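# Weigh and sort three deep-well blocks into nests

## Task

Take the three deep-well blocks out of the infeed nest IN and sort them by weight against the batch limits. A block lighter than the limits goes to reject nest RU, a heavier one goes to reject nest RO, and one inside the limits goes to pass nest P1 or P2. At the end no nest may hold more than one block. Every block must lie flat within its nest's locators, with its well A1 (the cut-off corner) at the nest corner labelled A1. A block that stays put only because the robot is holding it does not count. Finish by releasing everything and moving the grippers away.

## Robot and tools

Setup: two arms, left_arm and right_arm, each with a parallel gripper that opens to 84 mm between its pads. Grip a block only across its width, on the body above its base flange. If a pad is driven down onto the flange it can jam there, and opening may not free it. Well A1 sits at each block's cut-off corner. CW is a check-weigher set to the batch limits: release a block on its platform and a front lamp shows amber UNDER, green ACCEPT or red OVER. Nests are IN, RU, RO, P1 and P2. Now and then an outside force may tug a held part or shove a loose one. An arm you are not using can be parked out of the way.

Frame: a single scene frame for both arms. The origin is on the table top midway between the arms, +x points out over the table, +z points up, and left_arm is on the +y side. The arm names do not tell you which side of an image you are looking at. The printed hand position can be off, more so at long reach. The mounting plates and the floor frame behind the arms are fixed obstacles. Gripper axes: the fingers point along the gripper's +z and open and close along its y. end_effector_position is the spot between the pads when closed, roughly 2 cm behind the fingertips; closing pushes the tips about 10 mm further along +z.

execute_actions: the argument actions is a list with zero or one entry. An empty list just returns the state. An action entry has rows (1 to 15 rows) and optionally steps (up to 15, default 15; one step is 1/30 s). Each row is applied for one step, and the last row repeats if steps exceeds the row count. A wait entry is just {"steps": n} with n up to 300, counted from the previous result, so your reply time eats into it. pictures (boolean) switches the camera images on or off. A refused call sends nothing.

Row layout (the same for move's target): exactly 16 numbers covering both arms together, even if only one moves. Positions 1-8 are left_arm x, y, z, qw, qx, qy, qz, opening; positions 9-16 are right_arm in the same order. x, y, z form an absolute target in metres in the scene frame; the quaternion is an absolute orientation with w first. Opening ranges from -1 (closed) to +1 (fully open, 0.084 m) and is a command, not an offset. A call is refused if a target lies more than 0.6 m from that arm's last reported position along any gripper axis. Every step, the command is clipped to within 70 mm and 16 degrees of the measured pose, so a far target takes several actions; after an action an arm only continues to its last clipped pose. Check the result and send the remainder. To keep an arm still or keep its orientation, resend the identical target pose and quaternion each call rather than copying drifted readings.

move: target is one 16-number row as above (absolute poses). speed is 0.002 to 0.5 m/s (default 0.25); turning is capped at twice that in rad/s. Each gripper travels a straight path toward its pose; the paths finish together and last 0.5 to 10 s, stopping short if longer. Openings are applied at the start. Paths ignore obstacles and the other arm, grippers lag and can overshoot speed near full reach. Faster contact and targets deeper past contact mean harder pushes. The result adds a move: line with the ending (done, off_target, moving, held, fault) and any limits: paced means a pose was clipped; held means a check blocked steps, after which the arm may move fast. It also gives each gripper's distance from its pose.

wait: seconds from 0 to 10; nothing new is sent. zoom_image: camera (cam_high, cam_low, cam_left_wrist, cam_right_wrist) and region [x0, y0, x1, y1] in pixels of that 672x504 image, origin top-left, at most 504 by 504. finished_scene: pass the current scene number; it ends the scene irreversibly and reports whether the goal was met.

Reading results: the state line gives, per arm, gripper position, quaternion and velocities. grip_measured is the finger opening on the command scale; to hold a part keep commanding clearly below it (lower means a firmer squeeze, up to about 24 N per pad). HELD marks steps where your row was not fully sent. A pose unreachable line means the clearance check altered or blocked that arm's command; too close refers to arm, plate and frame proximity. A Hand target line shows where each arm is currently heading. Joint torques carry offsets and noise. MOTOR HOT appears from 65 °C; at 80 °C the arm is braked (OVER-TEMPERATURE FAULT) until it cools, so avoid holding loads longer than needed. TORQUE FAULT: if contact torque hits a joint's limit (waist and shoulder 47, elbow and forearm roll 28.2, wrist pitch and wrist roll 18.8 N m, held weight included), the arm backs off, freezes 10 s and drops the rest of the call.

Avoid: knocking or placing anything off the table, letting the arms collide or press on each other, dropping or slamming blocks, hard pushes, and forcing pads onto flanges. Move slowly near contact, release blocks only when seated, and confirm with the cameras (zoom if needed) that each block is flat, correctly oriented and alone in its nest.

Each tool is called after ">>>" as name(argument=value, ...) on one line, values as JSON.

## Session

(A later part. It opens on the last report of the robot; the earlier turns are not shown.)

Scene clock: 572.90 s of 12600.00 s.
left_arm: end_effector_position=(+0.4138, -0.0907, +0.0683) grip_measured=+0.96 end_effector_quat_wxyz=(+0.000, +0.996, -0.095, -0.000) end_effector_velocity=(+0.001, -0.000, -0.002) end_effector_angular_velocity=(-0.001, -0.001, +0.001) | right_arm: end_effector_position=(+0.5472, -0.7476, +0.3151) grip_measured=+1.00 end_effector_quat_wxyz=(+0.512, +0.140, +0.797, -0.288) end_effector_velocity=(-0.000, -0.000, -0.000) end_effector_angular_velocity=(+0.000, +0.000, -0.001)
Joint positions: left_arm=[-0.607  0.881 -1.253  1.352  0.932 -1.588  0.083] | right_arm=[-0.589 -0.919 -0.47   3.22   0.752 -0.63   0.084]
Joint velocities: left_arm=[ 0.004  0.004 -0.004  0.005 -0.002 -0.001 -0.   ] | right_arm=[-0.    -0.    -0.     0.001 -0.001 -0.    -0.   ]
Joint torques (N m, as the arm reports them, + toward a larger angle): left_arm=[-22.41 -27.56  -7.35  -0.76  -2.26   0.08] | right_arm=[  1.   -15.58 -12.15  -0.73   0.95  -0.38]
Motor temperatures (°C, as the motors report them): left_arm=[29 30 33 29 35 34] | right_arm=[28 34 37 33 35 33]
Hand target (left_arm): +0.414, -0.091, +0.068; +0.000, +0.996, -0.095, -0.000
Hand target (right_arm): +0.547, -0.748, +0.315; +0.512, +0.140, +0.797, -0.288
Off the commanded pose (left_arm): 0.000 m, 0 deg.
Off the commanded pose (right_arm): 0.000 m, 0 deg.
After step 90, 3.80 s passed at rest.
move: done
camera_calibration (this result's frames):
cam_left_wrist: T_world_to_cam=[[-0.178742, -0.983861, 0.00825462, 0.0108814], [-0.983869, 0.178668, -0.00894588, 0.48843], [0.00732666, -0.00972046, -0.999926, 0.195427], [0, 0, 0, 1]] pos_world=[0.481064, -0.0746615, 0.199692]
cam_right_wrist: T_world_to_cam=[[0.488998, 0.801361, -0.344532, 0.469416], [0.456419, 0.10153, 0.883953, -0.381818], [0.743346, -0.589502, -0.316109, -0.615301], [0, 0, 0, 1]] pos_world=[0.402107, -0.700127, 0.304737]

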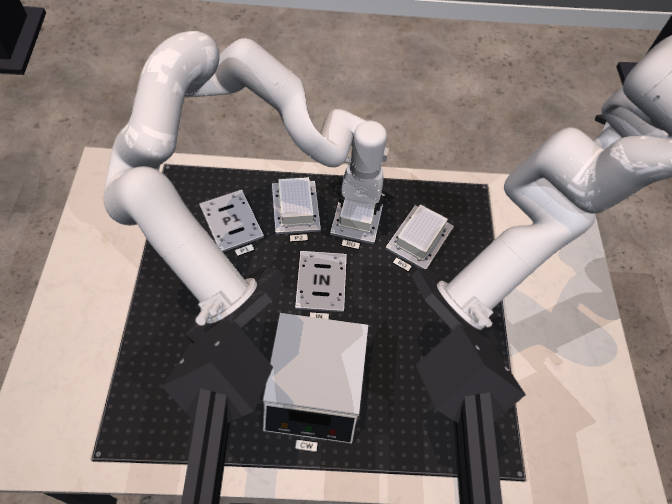

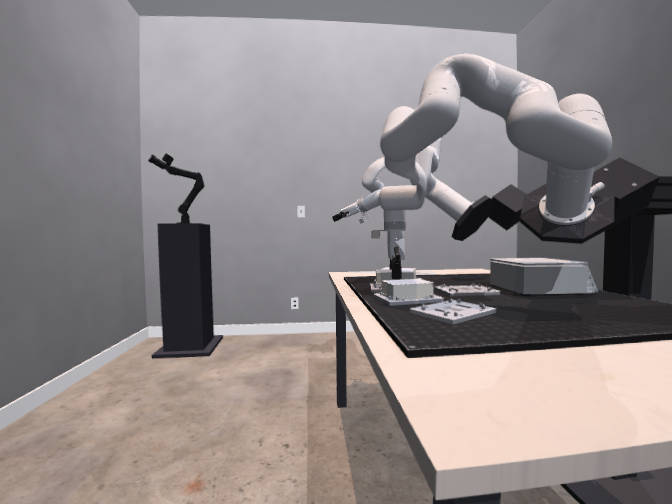

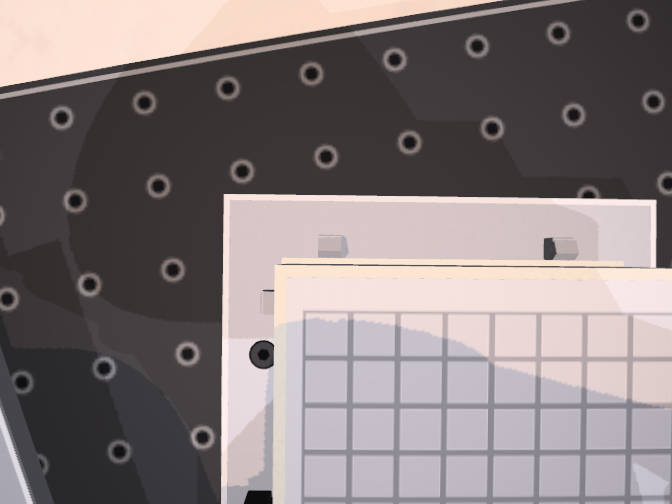

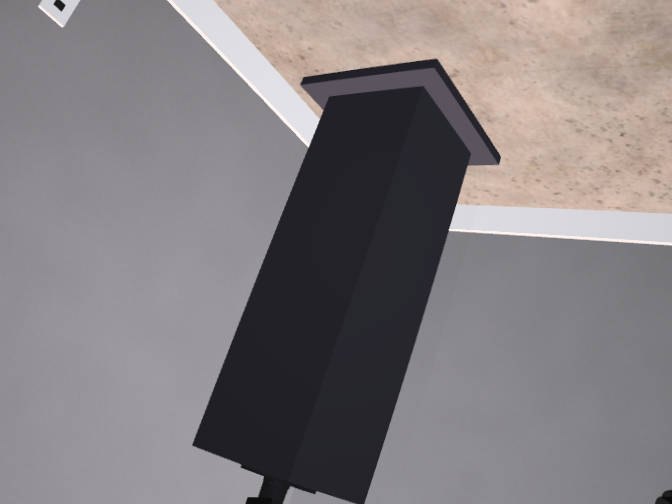

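>>> move(target=[0.4138,-0.0907,0.0565,0,0.9955,-0.0945,0,0.3,0.5472,-0.7476,0.3151,0.512,0.140,0.797,-0.288,1], speed=0.005)

Scene clock: 582.93 s of 12600.00 s.
left_arm: end_effector_position=(+0.4138, -0.0908, +0.0568) grip_measured=+0.96 end_effector_quat_wxyz=(+0.000, +0.996, -0.095, +0.000) end_effector_velocity=(+0.000, +0.000, -0.000) end_effector_angular_velocity=(+0.002, -0.002, -0.001) | right_arm: end_effector_position=(+0.5472, -0.7476, +0.3151) grip_measured=+1.00 end_effector_quat_wxyz=(+0.512, +0.140, +0.797, -0.288) end_effector_velocity=(+0.000, -0.000, +0.000) end_effector_angular_velocity=(-0.000, -0.002, -0.001)
Joint positions: left_arm=[-0.587  0.903 -1.269  1.375  0.923 -1.594  0.083] | right_arm=[-0.589 -0.919 -0.47   3.22   0.752 -0.63   0.084]
Joint velocities: left_arm=[-0.     0.002 -0.002  0.002  0.002 -0.001  0.   ] | right_arm=[ 0.     0.    -0.     0.001  0.001  0.     0.   ]
Joint torques (N m, as the arm reports them, + toward a larger angle): left_arm=[-21.6  -26.75  -7.02  -0.49  -2.3    0.07] | right_arm=[  1.22 -15.3  -12.26  -0.67   0.98  -0.37]
Motor temperatures (°C, as the motors report them): left_arm=[29 30 33 29 35 34] | right_arm=[28 34 37 33 35 33]
Hand target (left_arm): +0.414, -0.091, +0.057; +0.000, +0.996, -0.095, -0.000
Hand target (right_arm): +0.547, -0.748, +0.315; +0.512, +0.140, +0.797, -0.288
Off the commanded pose (left_arm): 0.000 m, 0 deg.
Off the commanded pose (right_arm): 0.000 m, 0 deg.
After step 90, 4.50 s passed at rest.
move: done
camera_calibration (this result's frames):
cam_left_wrist: T_world_to_cam=[[-0.178771, -0.983856, 0.0082713, 0.0109605], [-0.983861, 0.178694, -0.00922428, 0.488399], [0.00759733, -0.00978684, -0.999923, 0.183827], [0, 0, 0, 1]] pos_world=[0.48108, -0.0746914, 0.188227]
cam_right_wrist: T_world_to_cam=[[0.488998, 0.801361, -0.344532, 0.469416], [0.456419, 0.10153, 0.883953, -0.381818], [0.743346, -0.589502, -0.316109, -0.6153], [0, 0, 0, 1]] pos_world=[0.402107, -0.700127, 0.304737]

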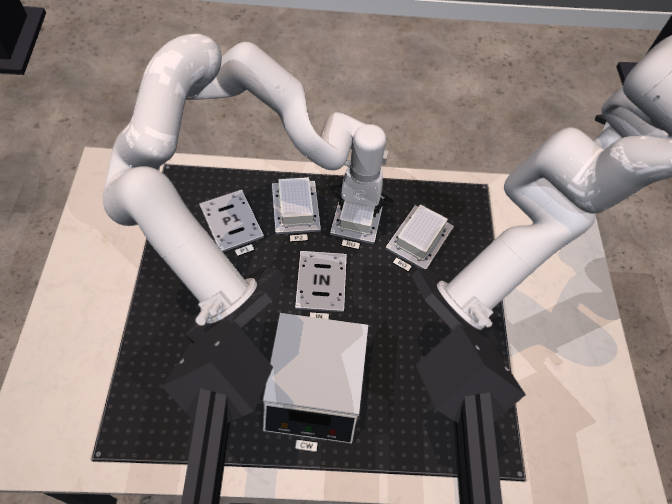

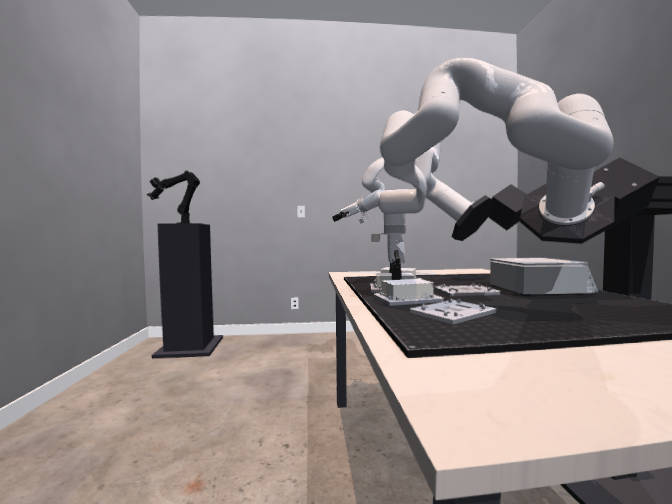

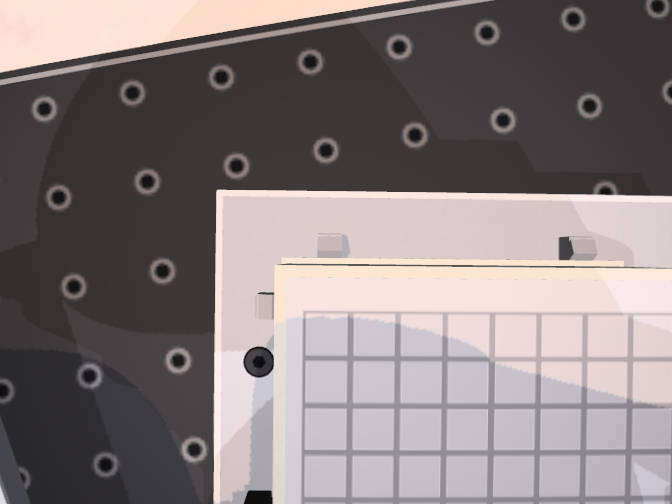

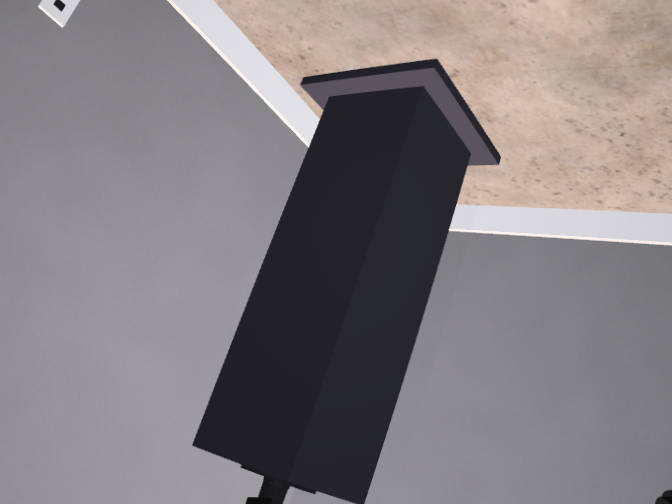

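Seated.

>>> move(target=[0.4138,-0.0907,0.0567,0,0.9955,-0.0945,0,1,0.5472,-0.7476,0.3151,0.512,0.140,0.797,-0.288,1], speed=0.005)

>>> move(target=[0.4138,-0.0907,0.10,0,0.9955,-0.0945,0,1,0.5472,-0.7476,0.3151,0.512,0.140,0.797,-0.288,1], speed=0.02)

>>> move(target=[0.30,-0.07,0.2,0,0.9955,-0.0945,0,1,0.5472,-0.7476,0.3151,0.512,0.140,0.797,-0.288,1], speed=0.1)

Scene clock: 598.90 s of 12600.00 s.
left_arm: end_effector_position=(+0.4138, -0.0906, +0.0566) grip_measured=+1.00 end_effector_quat_wxyz=(-0.000, +0.996, -0.094, -0.000) end_effector_velocity=(+0.000, -0.001, +0.001) end_effector_angular_velocity=(-0.001, -0.002, -0.001) | right_arm: end_effector_position=(+0.5472, -0.7476, +0.3151) grip_measured=+1.00 end_effector_quat_wxyz=(+0.512, +0.140, +0.797, -0.288) end_effector_velocity=(+0.000, +0.000, -0.000) end_effector_angular_velocity=(+0.002, -0.001, -0.000)
Joint positions: left_arm=[-0.586  0.904 -1.269  1.375  0.923 -1.594  0.084] | right_arm=[-0.589 -0.919 -0.47   3.22   0.752 -0.63   0.084]
Joint velocities: left_arm=[-0.002 -0.001  0.    -0.    -0.     0.     0.   ] | right_arm=[ 0.001  0.     0.     0.001 -0.     0.    -0.   ]
Joint torques (N m, as the arm reports them, + toward a larger angle): left_arm=[-21.52 -26.41  -6.76  -0.47  -2.09  -0.02] | right_arm=[  1.63 -15.59 -12.12  -0.91   0.91  -0.25]
Motor temperatures (°C, as the motors report them): left_arm=[29 30 33 29 35 34] | right_arm=[28 34 37 33 35 33]
Hand target (left_arm): +0.414, -0.091, +0.057; +0.000, +0.996, -0.095, -0.000
Hand target (right_arm): +0.547, -0.748, +0.315; +0.512, +0.140, +0.797, -0.288
Off the commanded pose (left_arm): 0.000 m, 0 deg.
Off the commanded pose (right_arm): 0.000 m, 0 deg.
After step 90, 12.27 s passed at rest.
move: done
camera_calibration (this result's frames):
cam_left_wrist: T_world_to_cam=[[-0.17858, -0.983893, 0.00802875, 0.0110458], [-0.983898, 0.178509, -0.00887466, 0.488307], [0.00729851, -0.00948431, -0.999928, 0.183757], [0, 0, 0, 1]] pos_world=[0.481076, -0.0745564, 0.187988]
cam_right_wrist: T_world_to_cam=[[0.488998, 0.801361, -0.344532, 0.469416], [0.456419, 0.10153, 0.883953, -0.381818], [0.743345, -0.589502, -0.316109, -0.6153], [0, 0, 0, 1]] pos_world=[0.402107, -0.700127, 0.304737]

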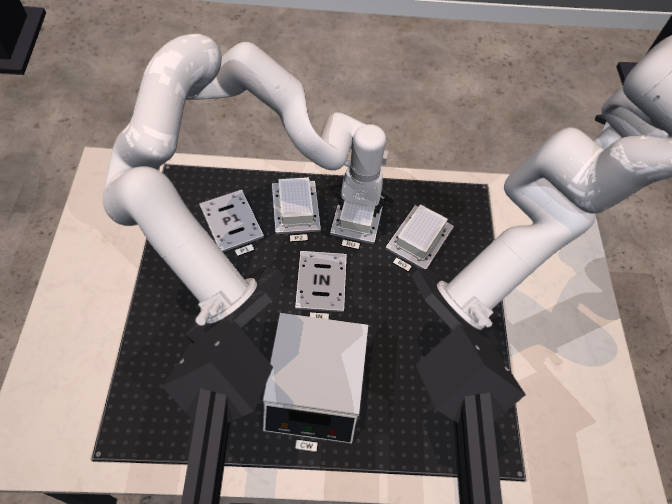

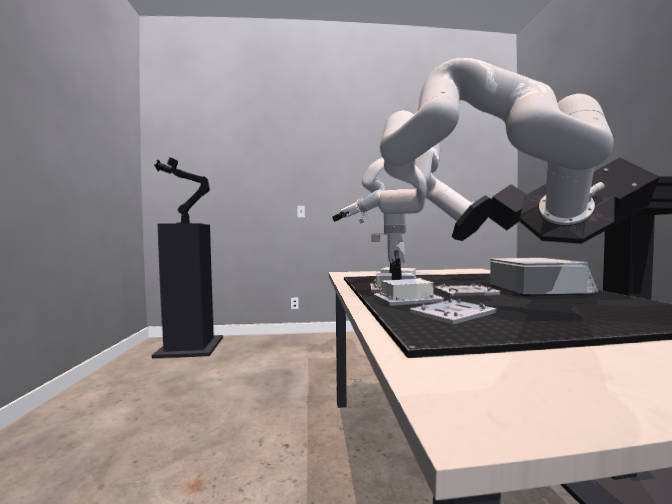

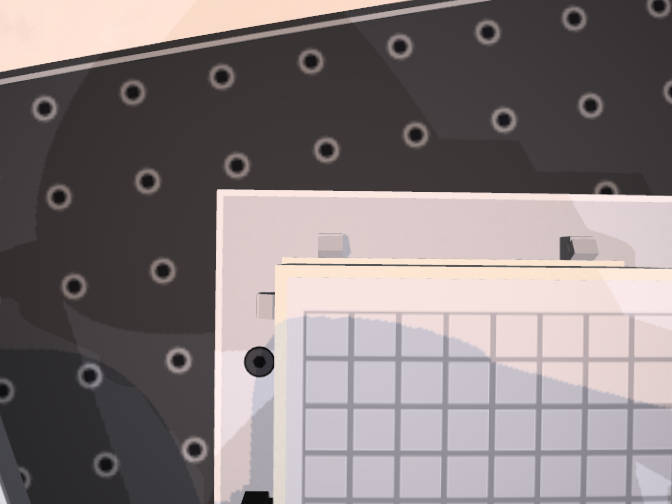

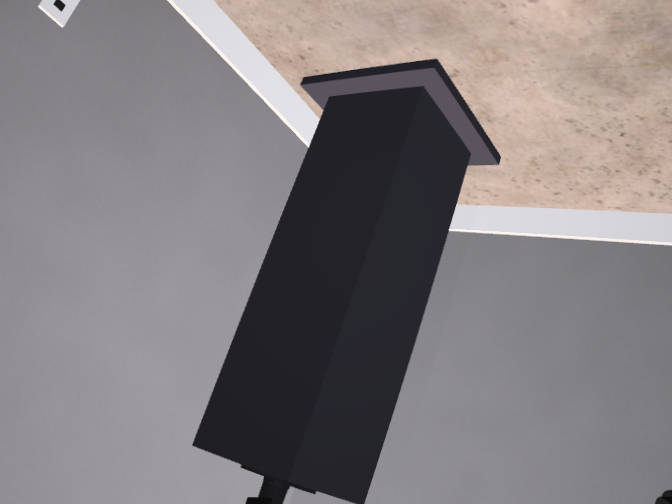

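Scene clock: 601.40 s of 12600.00 s.
left_arm: end_effector_position=(+0.4138, -0.0906, +0.0997) grip_measured=+1.00 end_effector_quat_wxyz=(-0.000, +0.996, -0.094, +0.000) end_effector_velocity=(-0.000, +0.001, +0.001) end_effector_angular_velocity=(+0.002, +0.001, -0.001) | right_arm: end_effector_position=(+0.5472, -0.7476, +0.3151) grip_measured=+1.00 end_effector_quat_wxyz=(+0.512, +0.140, +0.797, -0.288) end_effector_velocity=(-0.001, -0.000, -0.001) end_effector_angular_velocity=(+0.002, +0.002, -0.002)
Joint positions: left_arm=[-0.663  0.822 -1.216  1.289  0.958 -1.569  0.084] | right_arm=[-0.589 -0.919 -0.47   3.22   0.752 -0.63   0.084]
Joint velocities: left_arm=[-0.003 -0.003  0.003 -0.004  0.003  0.001 -0.   ] | right_arm=[-0.002  0.     0.     0.001 -0.002  0.001 -0.   ]
Joint torques (N m, as the arm reports them, + toward a larger angle): left_arm=[-21.47 -26.57  -8.16  -0.58  -2.23  -0.07] | right_arm=[  1.08 -15.48 -12.04  -0.4    0.64  -0.32]
Motor temperatures (°C, as the motors report them): left_arm=[29 30 33 29 35 34] | right_arm=[28 34 37 33 35 33]
Hand target (left_arm): +0.414, -0.091, +0.100; -0.000, +0.996, -0.094, +0.000
Hand target (right_arm): +0.547, -0.748, +0.315; +0.512, +0.140, +0.797, -0.288
Off the commanded pose (left_arm): 0.000 m, 0 deg.
Off the commanded pose (right_arm): 0.000 m, 0 deg.
move: done
camera_calibration (this result's frames):
cam_left_wrist: T_world_to_cam=[[-0.178638, -0.983883, 0.00797008, 0.0107369], [-0.983886, 0.178564, -0.00916999, 0.488724], [0.00759902, -0.00947975, -0.999926, 0.226804], [0, 0, 0, 1]] pos_world=[0.481043, -0.0745546, 0.231183]
cam_right_wrist: T_world_to_cam=[[0.488998, 0.801361, -0.344532, 0.469416], [0.456419, 0.10153, 0.883953, -0.381818], [0.743346, -0.589502, -0.316109, -0.6153], [0, 0, 0, 1]] pos_world=[0.402107, -0.700127, 0.304737]

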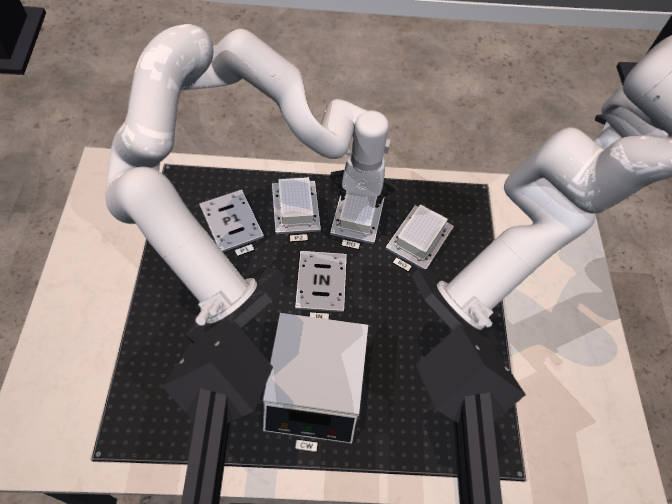

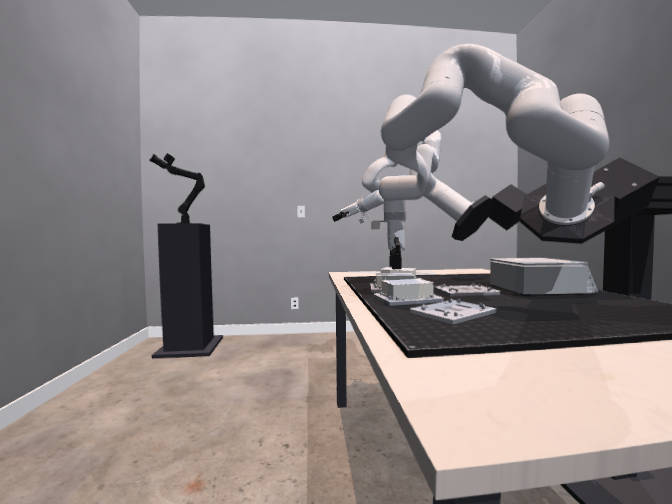

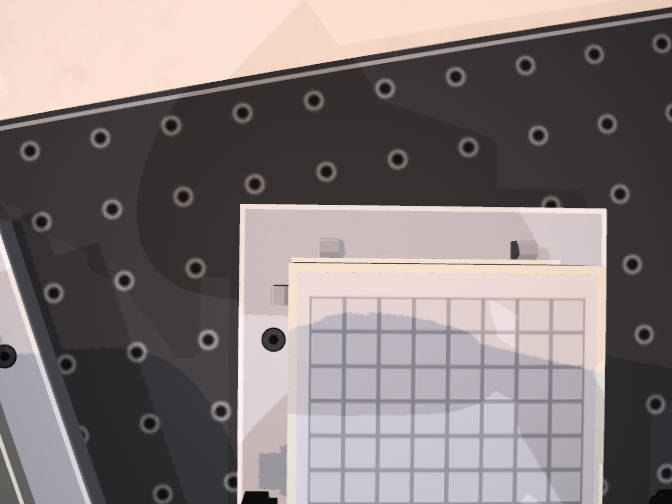

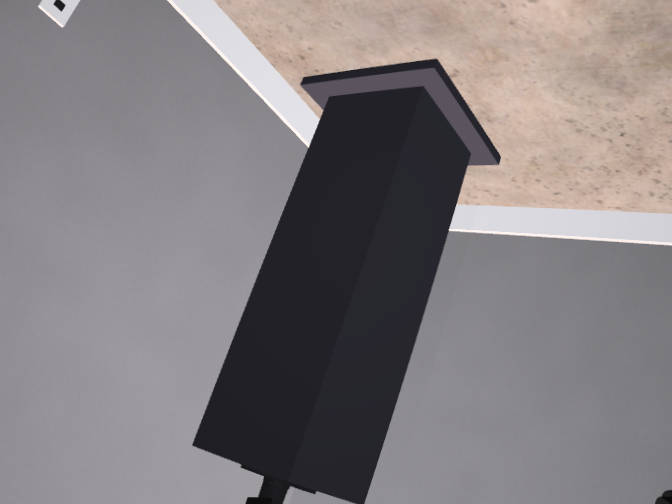

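Scene clock: 603.47 s of 12600.00 s.
left_arm: end_effector_position=(+0.3003, -0.0695, +0.1995) grip_measured=+1.00 end_effector_quat_wxyz=(-0.000, +0.996, -0.094, +0.000) end_effector_velocity=(-0.002, +0.001, +0.001) end_effector_angular_velocity=(+0.001, +0.001, +0.001) | right_arm: end_effector_position=(+0.5472, -0.7476, +0.3151) grip_measured=+1.00 end_effector_quat_wxyz=(+0.512, +0.140, +0.797, -0.288) end_effector_velocity=(+0.000, +0.000, +0.000) end_effector_angular_velocity=(+0.000, -0.001, +0.001)
Joint positions: left_arm=[-0.955  0.617 -0.883  1.114  1.    -1.752  0.084] | right_arm=[-0.589 -0.919 -0.47   3.22   0.752 -0.63   0.084]
Joint velocities: left_arm=[-0.004 -0.003  0.004 -0.005  0.001 -0.002  0.   ] | right_arm=[ 0.001 -0.    -0.    -0.001  0.     0.001  0.   ]
Joint torques (N m, as the arm reports them, + toward a larger angle): left_arm=[-17.78 -22.36 -10.74  -0.52  -2.08   0.05] | right_arm=[  0.71 -15.66 -12.3   -0.19   1.11   0.09]
Motor temperatures (°C, as the motors report them): left_arm=[29 30 33 29 35 34] | right_arm=[28 34 37 33 35 33]
Hand target (left_arm): +0.300, -0.069, +0.200; -0.000, +0.996, -0.094, +0.000
Hand target (right_arm): +0.547, -0.748, +0.315; +0.512, +0.140, +0.797, -0.288
Off the commanded pose (left_arm): 0.001 m, 0 deg.
Off the commanded pose (right_arm): 0.000 m, 0 deg.
move: done
camera_calibration (this result's frames):
cam_left_wrist: T_world_to_cam=[[-0.178373, -0.983931, 0.00794986, 0.0103624], [-0.983931, 0.178297, -0.00946356, 0.374304], [0.00789405, -0.00951016, -0.999924, 0.327523], [0, 0, 0, 1]] pos_world=[0.367552, -0.0534265, 0.330958]
cam_right_wrist: T_world_to_cam=[[0.488998, 0.801361, -0.344532, 0.469416], [0.456419, 0.10153, 0.883953, -0.381818], [0.743346, -0.589502, -0.316108, -0.615301], [0, 0, 0, 1]] pos_world=[0.402107, -0.700127, 0.304737]

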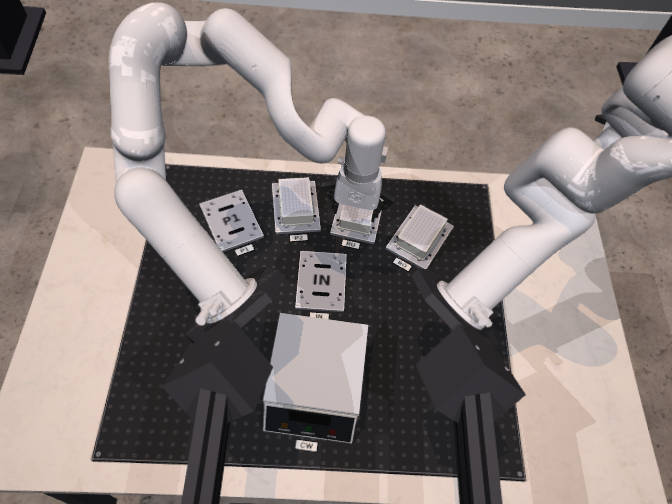

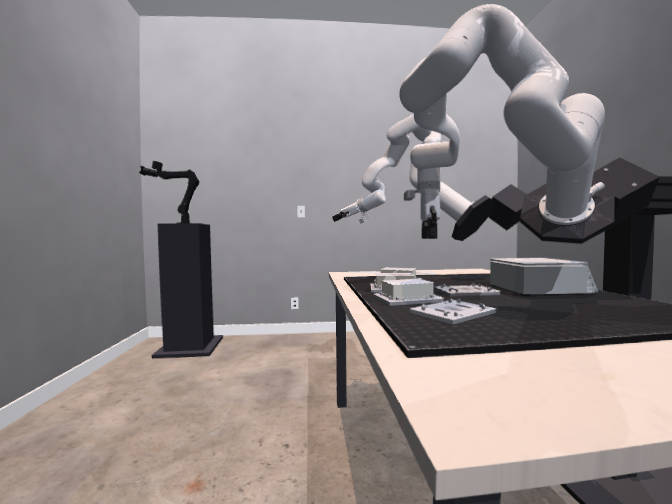

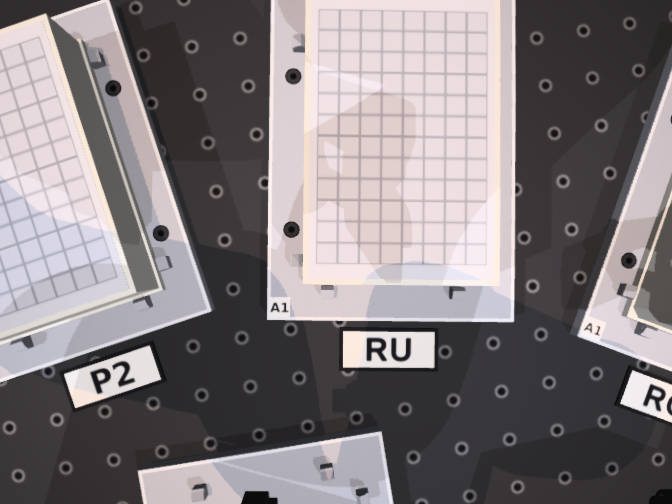

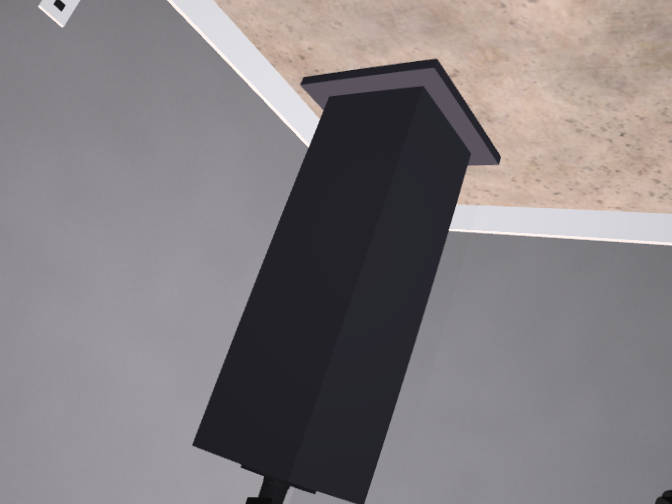

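>>> finished_scene(scene=1)

The scene is finished: the task was done.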